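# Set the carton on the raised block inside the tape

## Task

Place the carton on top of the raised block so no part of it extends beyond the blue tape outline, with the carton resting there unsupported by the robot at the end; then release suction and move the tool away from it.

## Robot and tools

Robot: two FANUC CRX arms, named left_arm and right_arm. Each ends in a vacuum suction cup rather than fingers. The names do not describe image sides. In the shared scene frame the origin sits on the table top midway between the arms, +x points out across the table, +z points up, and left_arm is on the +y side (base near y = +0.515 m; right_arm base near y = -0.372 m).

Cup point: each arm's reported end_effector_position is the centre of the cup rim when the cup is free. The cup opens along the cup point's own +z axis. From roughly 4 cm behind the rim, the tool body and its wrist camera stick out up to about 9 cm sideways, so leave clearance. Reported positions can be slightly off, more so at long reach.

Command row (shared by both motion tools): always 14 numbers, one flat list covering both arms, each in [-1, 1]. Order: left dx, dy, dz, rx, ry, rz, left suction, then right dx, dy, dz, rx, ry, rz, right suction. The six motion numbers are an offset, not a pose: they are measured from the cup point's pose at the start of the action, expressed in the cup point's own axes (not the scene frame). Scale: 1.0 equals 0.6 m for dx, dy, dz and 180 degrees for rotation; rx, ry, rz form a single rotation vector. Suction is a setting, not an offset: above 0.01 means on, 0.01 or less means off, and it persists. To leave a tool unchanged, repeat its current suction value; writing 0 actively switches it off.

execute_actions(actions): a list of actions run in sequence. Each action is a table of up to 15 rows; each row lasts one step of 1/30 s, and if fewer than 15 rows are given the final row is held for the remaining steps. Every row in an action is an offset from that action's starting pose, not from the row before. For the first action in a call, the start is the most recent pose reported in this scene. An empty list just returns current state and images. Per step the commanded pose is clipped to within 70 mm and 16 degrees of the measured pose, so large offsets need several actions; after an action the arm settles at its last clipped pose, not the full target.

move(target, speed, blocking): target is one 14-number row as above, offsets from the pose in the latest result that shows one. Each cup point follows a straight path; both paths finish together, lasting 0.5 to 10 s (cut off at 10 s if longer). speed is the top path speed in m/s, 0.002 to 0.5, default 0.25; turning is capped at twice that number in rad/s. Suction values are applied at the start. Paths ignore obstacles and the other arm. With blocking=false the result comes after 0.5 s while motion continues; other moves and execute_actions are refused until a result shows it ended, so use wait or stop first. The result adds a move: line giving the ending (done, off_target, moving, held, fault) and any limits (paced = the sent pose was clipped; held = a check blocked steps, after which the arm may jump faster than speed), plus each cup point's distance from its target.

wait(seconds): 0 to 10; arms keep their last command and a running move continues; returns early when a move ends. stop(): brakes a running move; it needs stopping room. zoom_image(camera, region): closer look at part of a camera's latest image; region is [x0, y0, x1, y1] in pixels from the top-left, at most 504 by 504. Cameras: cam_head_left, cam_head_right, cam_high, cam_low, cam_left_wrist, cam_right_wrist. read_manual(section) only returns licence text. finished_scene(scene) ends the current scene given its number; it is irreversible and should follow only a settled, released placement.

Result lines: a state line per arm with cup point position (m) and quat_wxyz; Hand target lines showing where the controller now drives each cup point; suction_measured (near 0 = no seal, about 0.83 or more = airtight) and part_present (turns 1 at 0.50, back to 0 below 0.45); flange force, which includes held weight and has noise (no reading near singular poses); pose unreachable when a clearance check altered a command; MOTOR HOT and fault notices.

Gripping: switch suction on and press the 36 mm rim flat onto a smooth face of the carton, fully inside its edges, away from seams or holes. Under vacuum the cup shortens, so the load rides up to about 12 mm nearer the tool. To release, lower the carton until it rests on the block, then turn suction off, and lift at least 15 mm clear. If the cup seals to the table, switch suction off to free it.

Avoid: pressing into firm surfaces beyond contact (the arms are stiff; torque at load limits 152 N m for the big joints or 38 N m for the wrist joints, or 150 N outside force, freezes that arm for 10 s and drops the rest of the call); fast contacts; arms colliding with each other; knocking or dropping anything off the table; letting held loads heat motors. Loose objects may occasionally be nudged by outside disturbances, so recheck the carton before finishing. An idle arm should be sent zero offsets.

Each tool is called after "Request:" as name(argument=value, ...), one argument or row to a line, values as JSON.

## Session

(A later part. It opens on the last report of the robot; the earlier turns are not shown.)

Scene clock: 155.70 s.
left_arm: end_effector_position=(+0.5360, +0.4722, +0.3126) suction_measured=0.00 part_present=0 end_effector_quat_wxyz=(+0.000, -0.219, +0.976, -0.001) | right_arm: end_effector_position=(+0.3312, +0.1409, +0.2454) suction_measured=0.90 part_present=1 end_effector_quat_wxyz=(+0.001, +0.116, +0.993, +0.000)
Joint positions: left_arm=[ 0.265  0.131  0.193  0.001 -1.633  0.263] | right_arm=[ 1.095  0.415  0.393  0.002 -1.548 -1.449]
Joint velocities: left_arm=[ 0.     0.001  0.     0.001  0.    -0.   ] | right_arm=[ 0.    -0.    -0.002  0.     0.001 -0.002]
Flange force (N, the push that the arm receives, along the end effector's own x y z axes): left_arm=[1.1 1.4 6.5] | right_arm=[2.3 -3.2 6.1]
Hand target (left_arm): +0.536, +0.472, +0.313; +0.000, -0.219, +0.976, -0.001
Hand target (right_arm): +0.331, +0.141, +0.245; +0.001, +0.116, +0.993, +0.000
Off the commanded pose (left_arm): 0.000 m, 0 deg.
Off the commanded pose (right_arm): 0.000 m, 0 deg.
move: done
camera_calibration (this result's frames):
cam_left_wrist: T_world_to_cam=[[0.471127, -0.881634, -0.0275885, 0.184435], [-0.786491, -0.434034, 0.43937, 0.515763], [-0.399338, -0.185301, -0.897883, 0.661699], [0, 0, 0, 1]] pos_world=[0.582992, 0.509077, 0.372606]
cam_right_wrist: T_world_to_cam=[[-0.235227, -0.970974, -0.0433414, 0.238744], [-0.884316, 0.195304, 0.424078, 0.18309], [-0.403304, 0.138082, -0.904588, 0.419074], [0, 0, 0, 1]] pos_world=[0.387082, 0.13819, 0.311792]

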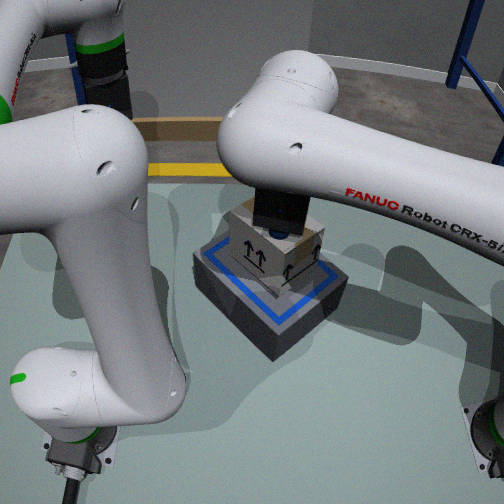

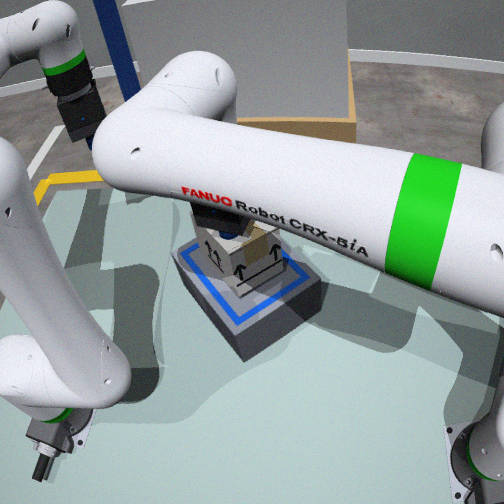

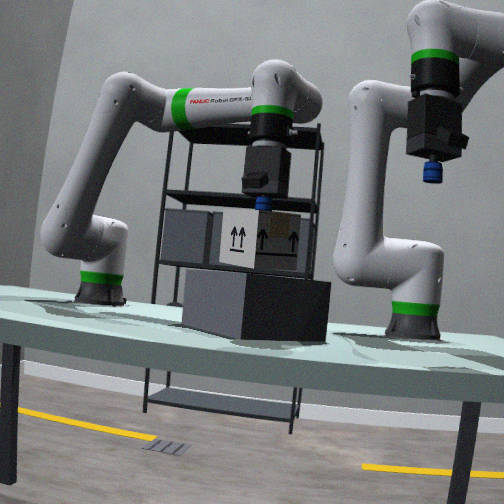

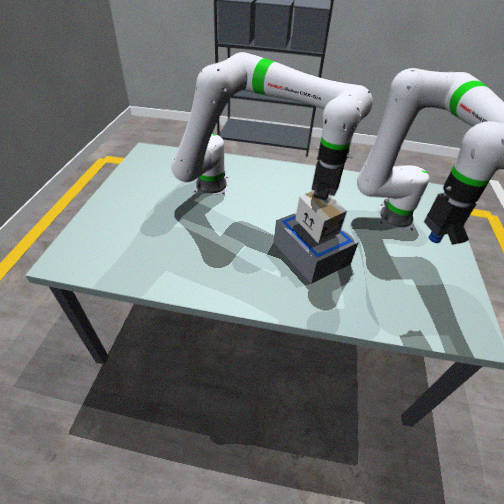

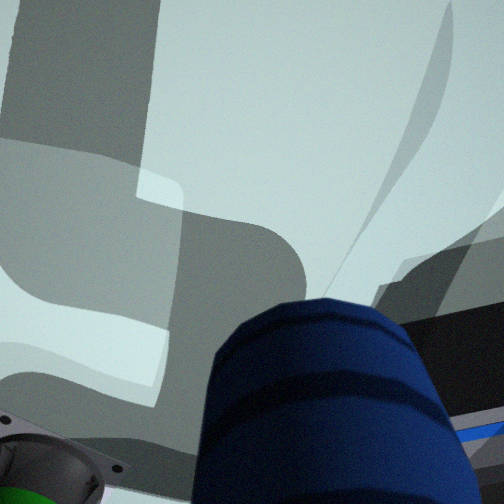

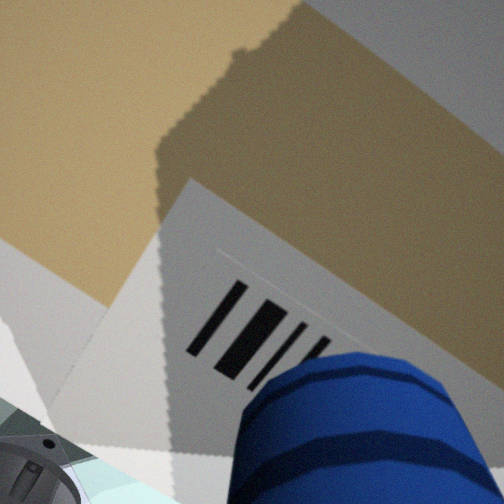

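Request:
move(
  target=[0,0,0,0,0,0,0,0,0,0.017,0,0,0,1],
  speed=0.015,
)

Scene clock: 168.30 s.
left_arm: end_effector_position=(+0.5360, +0.4722, +0.3126) suction_measured=0.00 part_present=0 end_effector_quat_wxyz=(+0.000, -0.219, +0.976, -0.001) | right_arm: end_effector_position=(+0.3313, +0.1409, +0.2352) suction_measured=0.90 part_present=1 end_effector_quat_wxyz=(+0.001, +0.116, +0.993, +0.000)
Joint positions: left_arm=[ 0.265  0.131  0.193  0.001 -1.633  0.263] | right_arm=[ 1.095  0.416  0.371  0.002 -1.525 -1.449]
Joint velocities: left_arm=[ 0.     0.    -0.    -0.001  0.    -0.001] | right_arm=[-0.001 -0.    -0.002 -0.002  0.001 -0.   ]
Flange force (N, the push that the arm receives, along the end effector's own x y z axes): left_arm=[-0.9 0.9 5.8] | right_arm=[6.8 -8.7 10.1]
Hand target (left_arm): +0.536, +0.472, +0.313; +0.000, -0.219, +0.976, -0.001
Hand target (right_arm): +0.331, +0.141, +0.235; +0.001, +0.116, +0.993, +0.000
Off the commanded pose (left_arm): 0.000 m, 0 deg.
Off the commanded pose (right_arm): 0.000 m, 0 deg.
move: done
camera_calibration (this result's frames):
cam_left_wrist: T_world_to_cam=[[0.471128, -0.881633, -0.0275884, 0.184435], [-0.786491, -0.434034, 0.43937, 0.515763], [-0.399338, -0.185301, -0.897883, 0.661699], [0, 0, 0, 1]] pos_world=[0.582992, 0.509077, 0.372606]
cam_right_wrist: T_world_to_cam=[[-0.235285, -0.970961, -0.0433127, 0.238351], [-0.884356, 0.195387, 0.423955, 0.187483], [-0.403181, 0.138054, -0.904647, 0.409869], [0, 0, 0, 1]] pos_world=[0.387134, 0.138214, 0.301626]

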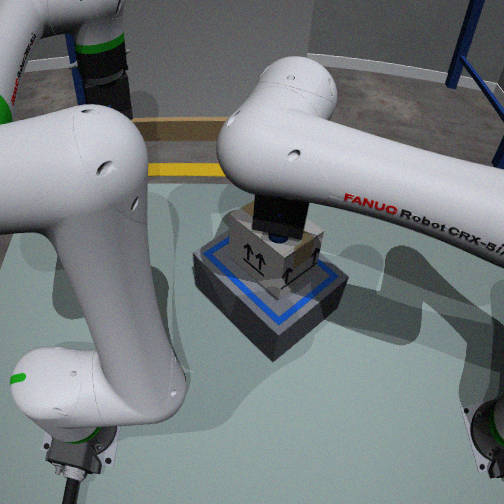

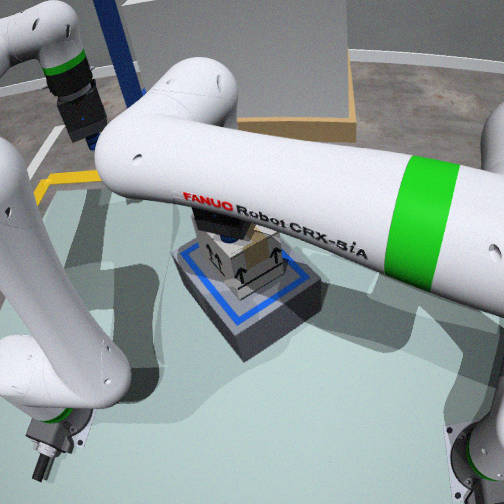

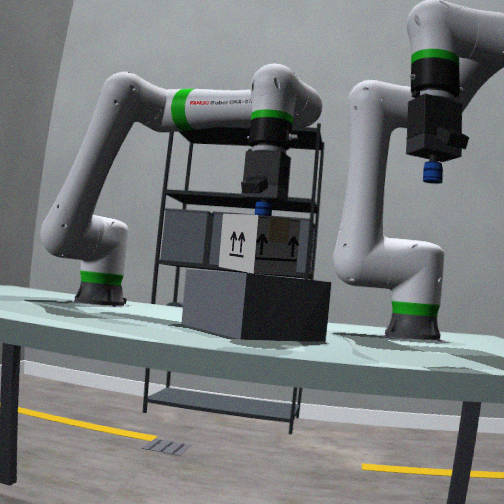

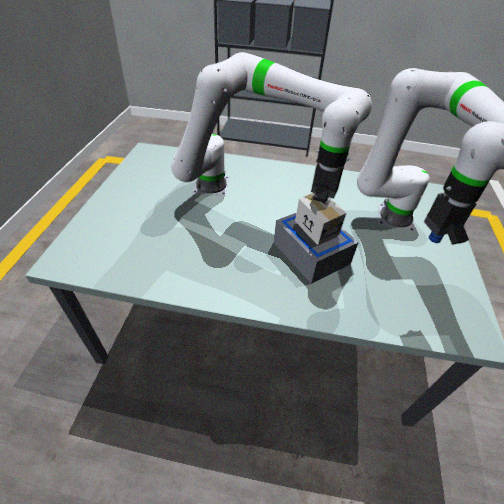

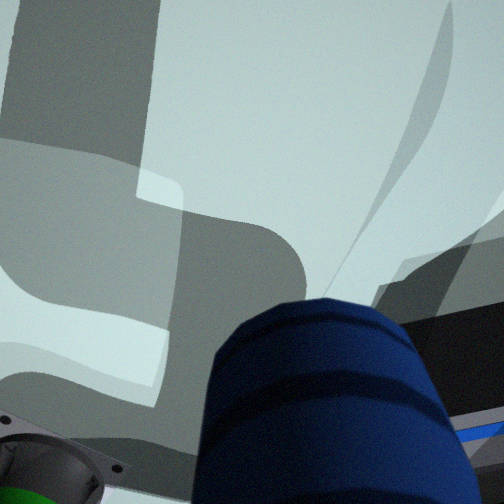

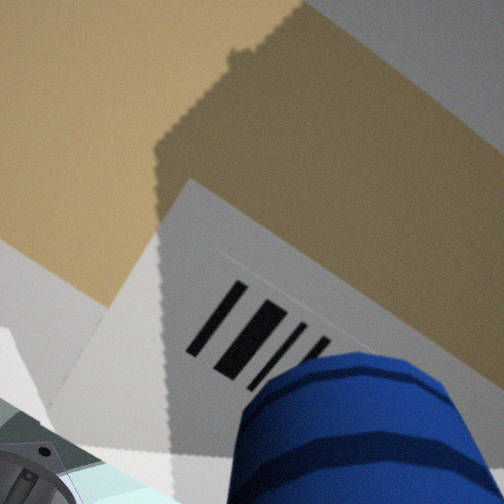

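Request:
zoom_image(
  camera="cam_high",
  region=[200, 230, 340, 300],
)

Region (200, 230, 340, 300) of cam_high's 504x504 image, scaled by 3.600, with more detail than that image has.

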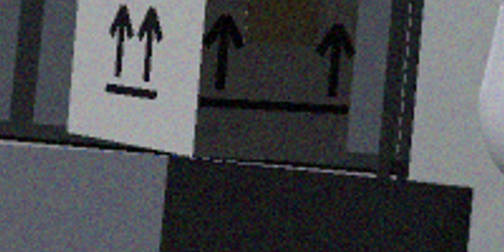

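Nearly touching.

Request:
move(
  target=[0,0,0,0,0,0,0,0,0,0.006,0,0,0,1],
  speed=0.01,
)

Scene clock: 177.67 s.
left_arm: end_effector_position=(+0.5360, +0.4722, +0.3126) suction_measured=0.00 part_present=0 end_effector_quat_wxyz=(+0.000, -0.219, +0.976, -0.001) | right_arm: end_effector_position=(+0.3313, +0.1409, +0.2316) suction_measured=0.90 part_present=1 end_effector_quat_wxyz=(+0.001, +0.116, +0.993, +0.000)
Joint positions: left_arm=[ 0.265  0.131  0.193  0.001 -1.633  0.263] | right_arm=[ 1.095  0.416  0.363  0.002 -1.517 -1.449]
Joint velocities: left_arm=[-0.001  0.001  0.    -0.    -0.    -0.   ] | right_arm=[ 0.     0.001  0.002  0.     0.    -0.   ]
Flange force (N, the push that the arm receives, along the end effector's own x y z axes): left_arm=[-0.5 0.9 6.1] | right_arm=[4.0 -8.7 9.7]
Hand target (left_arm): +0.536, +0.472, +0.313; +0.000, -0.219, +0.976, -0.001
Hand target (right_arm): +0.331, +0.141, +0.232; +0.001, +0.116, +0.993, +0.000
Off the commanded pose (left_arm): 0.000 m, 0 deg.
Off the commanded pose (right_arm): 0.000 m, 0 deg.
move: done
camera_calibration (this result's frames):
cam_left_wrist: T_world_to_cam=[[0.471127, -0.881634, -0.0275885, 0.184435], [-0.786491, -0.434034, 0.43937, 0.515763], [-0.399338, -0.185301, -0.897883, 0.661699], [0, 0, 0, 1]] pos_world=[0.582992, 0.509077, 0.372606]
cam_right_wrist: T_world_to_cam=[[-0.235279, -0.970961, -0.0433331, 0.238201], [-0.884305, 0.195355, 0.424077, 0.188977], [-0.403297, 0.138096, -0.904589, 0.406628], [0, 0, 0, 1]] pos_world=[0.387149, 0.138213, 0.298012]

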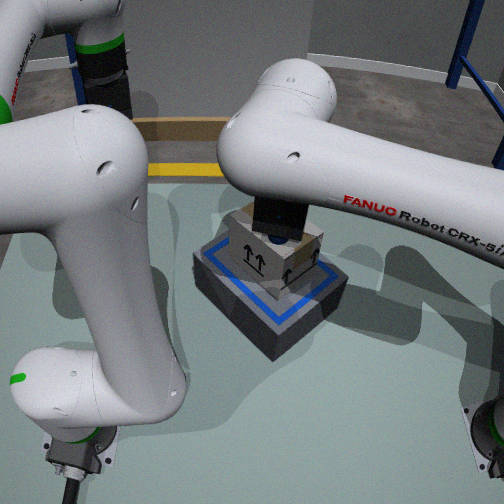

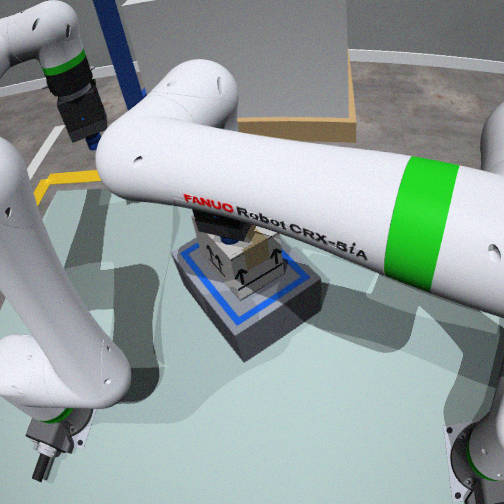

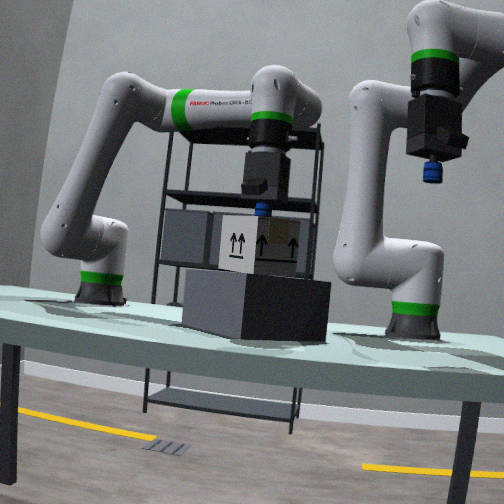

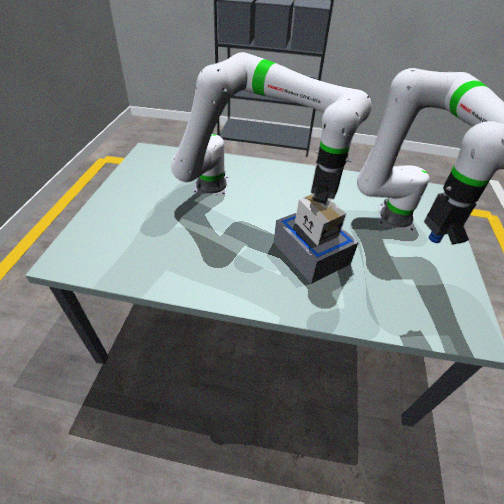

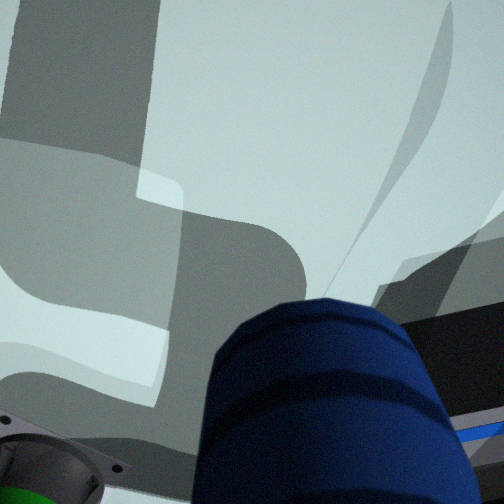

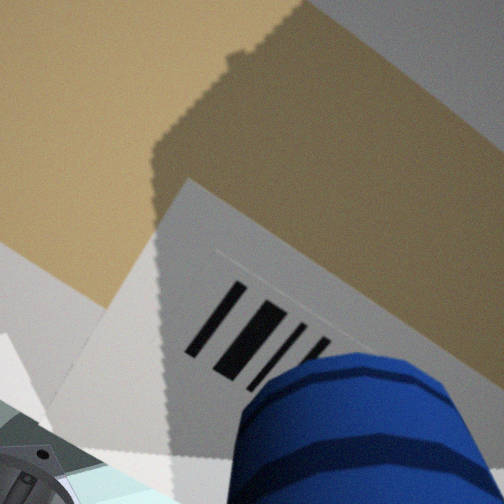

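Request:
execute_actions(
  actions=[
    [[0,0,0,0,0,0,0,0,0,0.002,0,0,0,0]],
    [[0,0,0,0,0,0,0,0,0,0,0,0,0,0]],
  ],
)

Request:
move(
  target=[0,0,0,0,0,0,0,0,0,-0.1,0,0,0,0],
  speed=0.1,
)

Request:
move(
  target=[0,0,0,0,0,0,0,-0.2,-0.55,-0.05,0,0,0,0],
  speed=0.4,
)

Request:
zoom_image(
  camera="cam_head_left",
  region=[170, 150, 370, 370],
)

Scene clock: 189.77 s.
left_arm: end_effector_position=(+0.5360, +0.4722, +0.3126) suction_measured=0.00 part_present=0 end_effector_quat_wxyz=(+0.000, -0.219, +0.976, -0.001) | right_arm: end_effector_position=(+0.3314, +0.1409, +0.2304) suction_measured=0.01 part_present=0 end_effector_quat_wxyz=(+0.001, +0.116, +0.993, +0.000)
Joint positions: left_arm=[ 0.265  0.131  0.193  0.001 -1.633  0.263] | right_arm=[ 1.095  0.416  0.361  0.003 -1.514 -1.449]
Joint velocities: left_arm=[ 0.001 -0.     0.     0.    -0.     0.001] | right_arm=[ 0.    -0.002 -0.001  0.     0.    -0.   ]
Flange force (N, the push that the arm receives, along the end effector's own x y z axes): left_arm=[-0.2 1.2 6.5] | right_arm=[8.0 -8.0 -2.0]
Flange force at the end of the 1st action (N, along the end effector's axes at the end of the call): left_arm=[-0.6 1.0 5.6] | right_arm=[5.5 -8.3 -2.2]
Hand target (left_arm): +0.536, +0.472, +0.313; +0.000, -0.219, +0.976, -0.001
Hand target (right_arm): +0.331, +0.141, +0.230; +0.001, +0.116, +0.993, +0.000
Off the commanded pose (left_arm): 0.000 m, 0 deg.
Off the commanded pose (right_arm): 0.000 m, 0 deg.
camera_calibration (this result's frames):
cam_left_wrist: T_world_to_cam=[[0.471128, -0.881634, -0.0275884, 0.184435], [-0.786491, -0.434034, 0.43937, 0.515763], [-0.399337, -0.185301, -0.897883, 0.661699], [0, 0, 0, 1]] pos_world=[0.582992, 0.509077, 0.372606]
cam_right_wrist: T_world_to_cam=[[-0.235269, -0.970965, -0.0433002, 0.23815], [-0.884422, 0.195399, 0.423813, 0.18961], [-0.403047, 0.138006, -0.904714, 0.405558], [0, 0, 0, 1]] pos_world=[0.387183, 0.138217, 0.296867]

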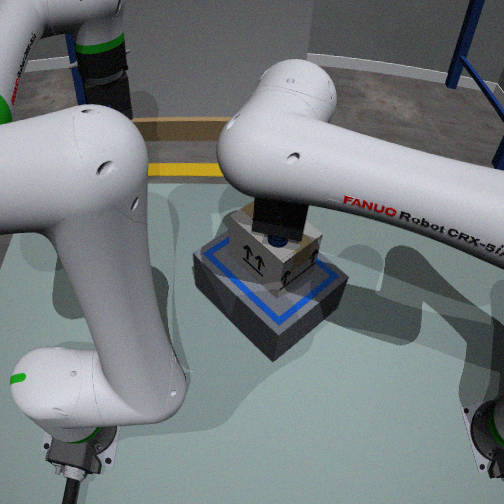

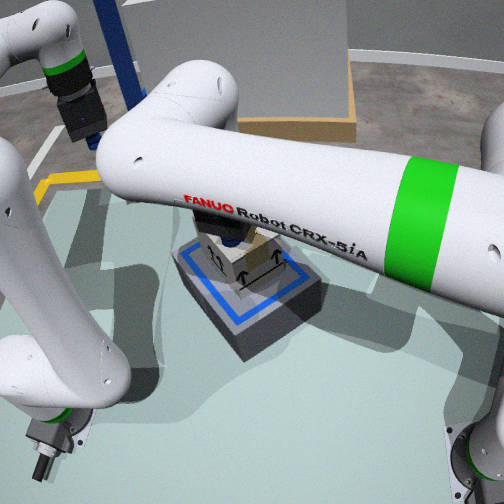

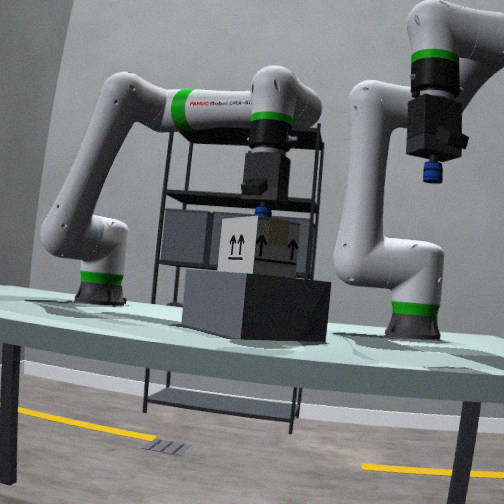

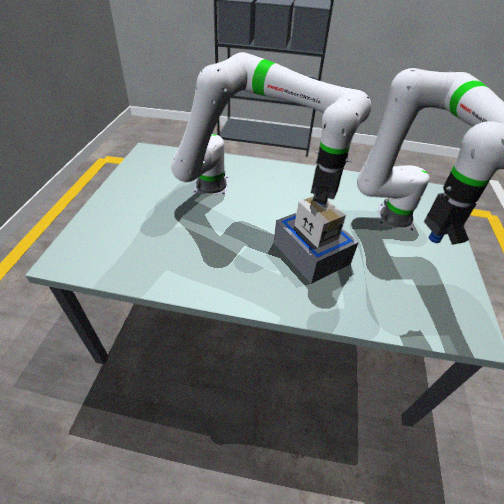

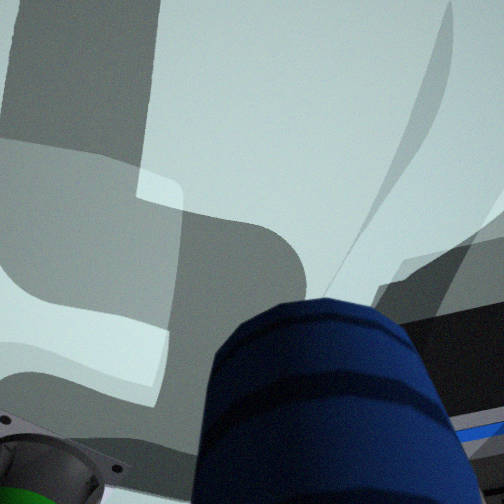

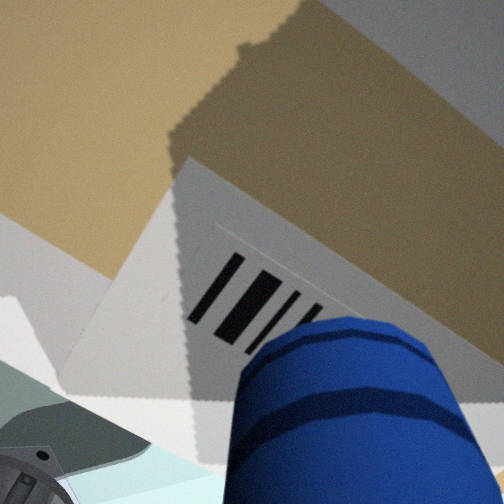

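Scene clock: 190.70 s.
left_arm: end_effector_position=(+0.5360, +0.4722, +0.3126) suction_measured=0.00 part_present=0 end_effector_quat_wxyz=(+0.000, -0.219, +0.976, -0.001) | right_arm: end_effector_position=(+0.3309, +0.1409, +0.2904) suction_measured=0.01 part_present=0 end_effector_quat_wxyz=(+0.001, +0.116, +0.993, +0.000)
Joint positions: left_arm=[ 0.265  0.131  0.193  0.001 -1.633  0.263] | right_arm=[ 1.095  0.418  0.503  0.003 -1.654 -1.449]
Joint velocities: left_arm=[ 0.     0.002  0.    -0.001 -0.001  0.   ] | right_arm=[ 0.     0.001  0.001  0.    -0.001  0.   ]
Flange force (N, the push that the arm receives, along the end effector's own x y z axes): left_arm=[-0.2 1.3 6.2] | right_arm=[6.4 -9.4 3.4]
Hand target (left_arm): +0.536, +0.472, +0.313; +0.000, -0.219, +0.976, -0.001
Hand target (right_arm): +0.331, +0.141, +0.290; +0.001, +0.116, +0.993, +0.000
Off the commanded pose (left_arm): 0.000 m, 0 deg.
Off the commanded pose (right_arm): 0.000 m, 0 deg.
move: done
camera_calibration (this result's frames):
cam_left_wrist: T_world_to_cam=[[0.471127, -0.881634, -0.0275887, 0.184435], [-0.786491, -0.434034, 0.43937, 0.515763], [-0.399338, -0.185301, -0.897883, 0.661699], [0, 0, 0, 1]] pos_world=[0.582992, 0.509077, 0.372606]
cam_right_wrist: T_world_to_cam=[[-0.234796, -0.97108, -0.0432866, 0.240473], [-0.884513, 0.194973, 0.423819, 0.163929], [-0.403122, 0.137799, -0.904712, 0.459696], [0, 0, 0, 1]] pos_world=[0.386774, 0.138212, 0.356825]

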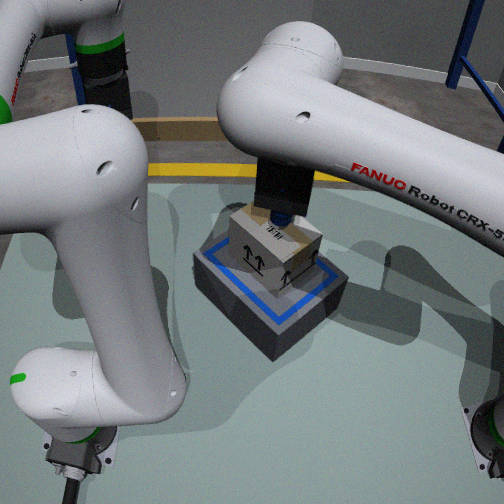

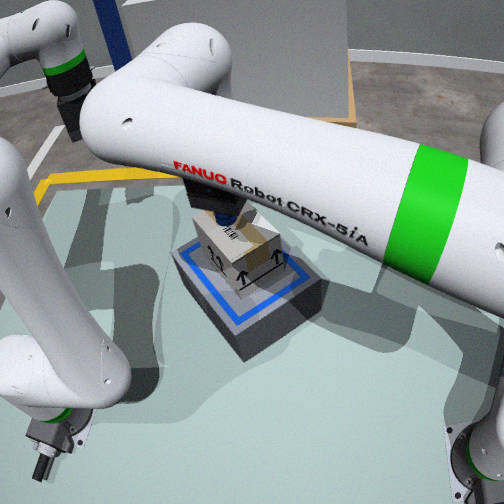

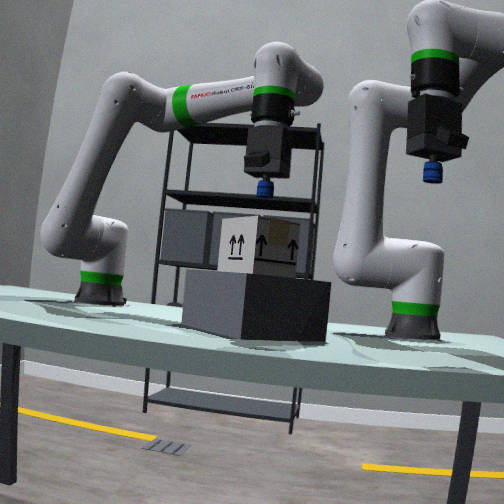

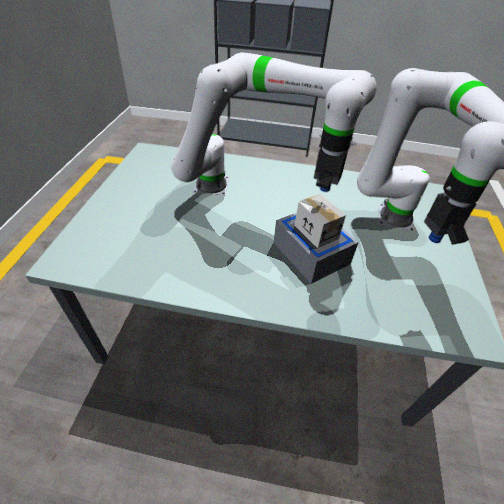

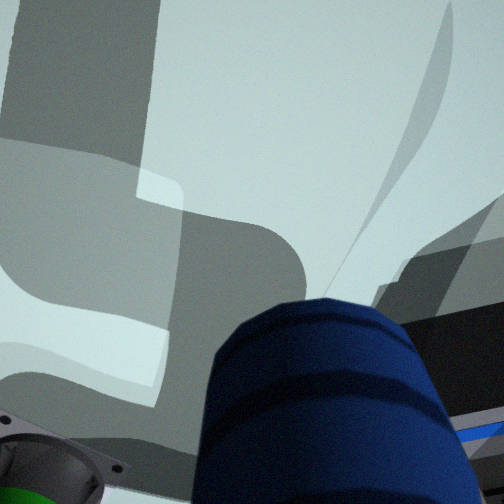

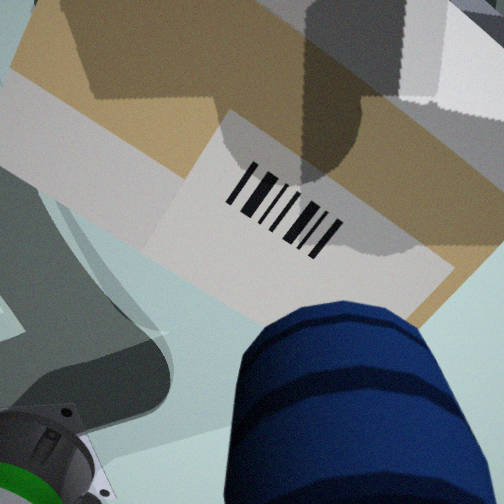

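Scene clock: 192.13 s.
left_arm: end_effector_position=(+0.5360, +0.4722, +0.3126) suction_measured=0.00 part_present=0 end_effector_quat_wxyz=(+0.000, -0.219, +0.976, -0.001) | right_arm: end_effector_position=(+0.3719, -0.2075, +0.3207) suction_measured=0.01 part_present=0 end_effector_quat_wxyz=(+0.001, +0.116, +0.993, +0.001)
Joint positions: left_arm=[ 0.265  0.131  0.193  0.001 -1.633  0.263] | right_arm=[ 0.624 -0.112 -0.032  0.    -1.647 -0.977]
Joint velocities: left_arm=[ 0.    -0.001  0.     0.002  0.001  0.001] | right_arm=[-0.002  0.    -0.001  0.001 -0.     0.002]
Flange force (N, the push that the arm receives, along the end effector's own x y z axes): left_arm=[-0.8 0.7 5.8] | right_arm=[4.9 2.2 0.5]
Hand target (left_arm): +0.536, +0.472, +0.313; +0.000, -0.219, +0.976, -0.001
Hand target (right_arm): +0.372, -0.208, +0.321; +0.001, +0.116, +0.993, +0.001
Off the commanded pose (left_arm): 0.000 m, 0 deg.
Off the commanded pose (right_arm): 0.001 m, 0 deg.
move: done
camera_calibration (this result's frames):
cam_left_wrist: T_world_to_cam=[[0.471127, -0.881634, -0.0275885, 0.184435], [-0.786491, -0.434034, 0.43937, 0.515763], [-0.399337, -0.185301, -0.897883, 0.661699], [0, 0, 0, 1]] pos_world=[0.582992, 0.509077, 0.372606]
cam_right_wrist: T_world_to_cam=[[-0.234766, -0.971008, -0.0450357, -0.0863483], [-0.884527, 0.194185, 0.424152, 0.254998], [-0.40311, 0.139412, -0.904471, 0.551923], [0, 0, 0, 1]] pos_world=[0.427766, -0.210306, 0.387151]

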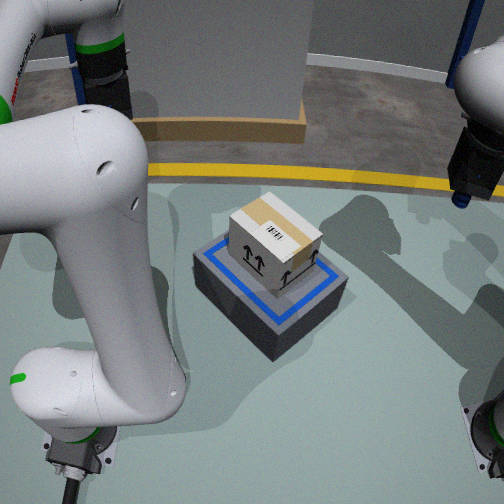

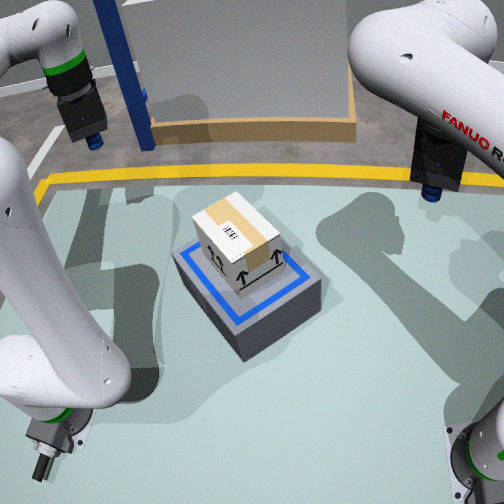

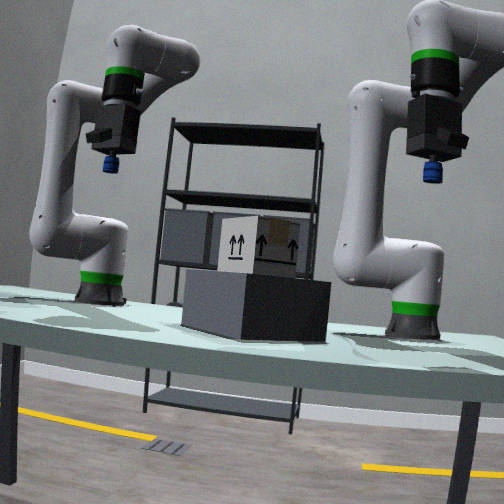

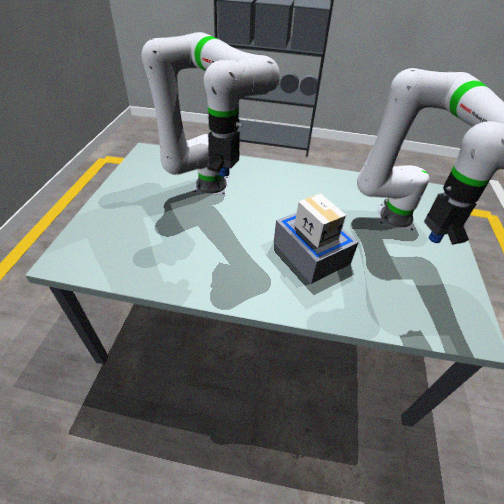

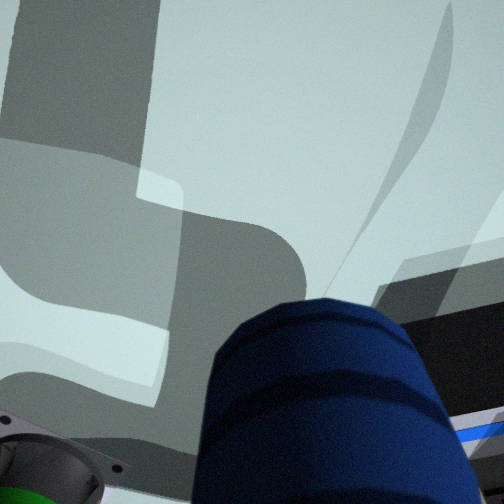

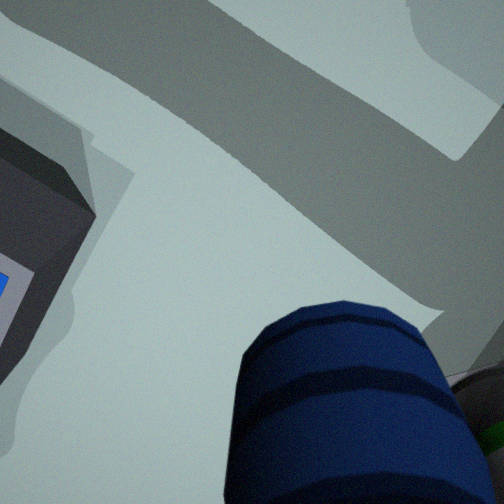

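Region (170, 150, 370, 370) of cam_head_left's 504x504 image, scaled by 2.291, with more detail than that image has; it fills the left 458 columns of this view, and the rest is white.

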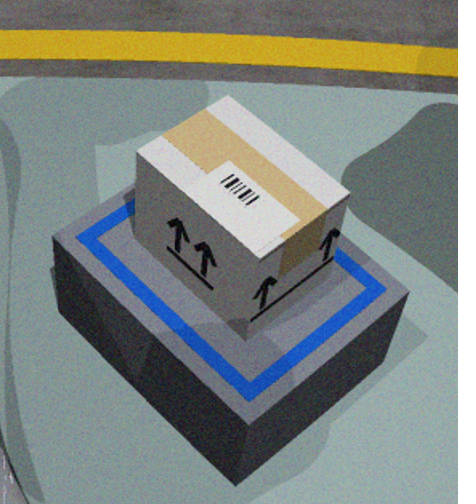

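Request:
zoom_image(
  camera="cam_low",
  region=[260, 170, 370, 290],
)

Region (260, 170, 370, 290) of cam_low's 504x504 image, scaled by 4.200, with more detail than that image has; it fills the left 462 columns of this view, and the rest is white.

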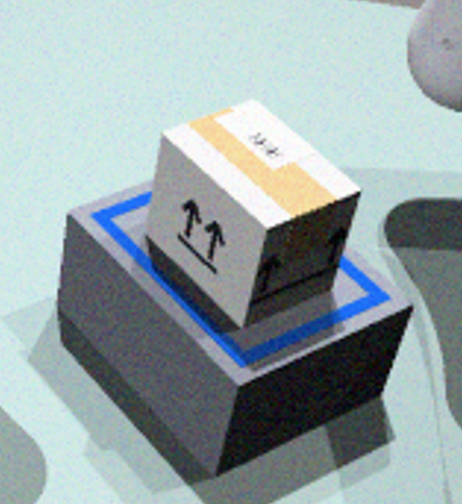

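Request:
finished_scene(
  scene=1,
)

The scene is finished: the task was done.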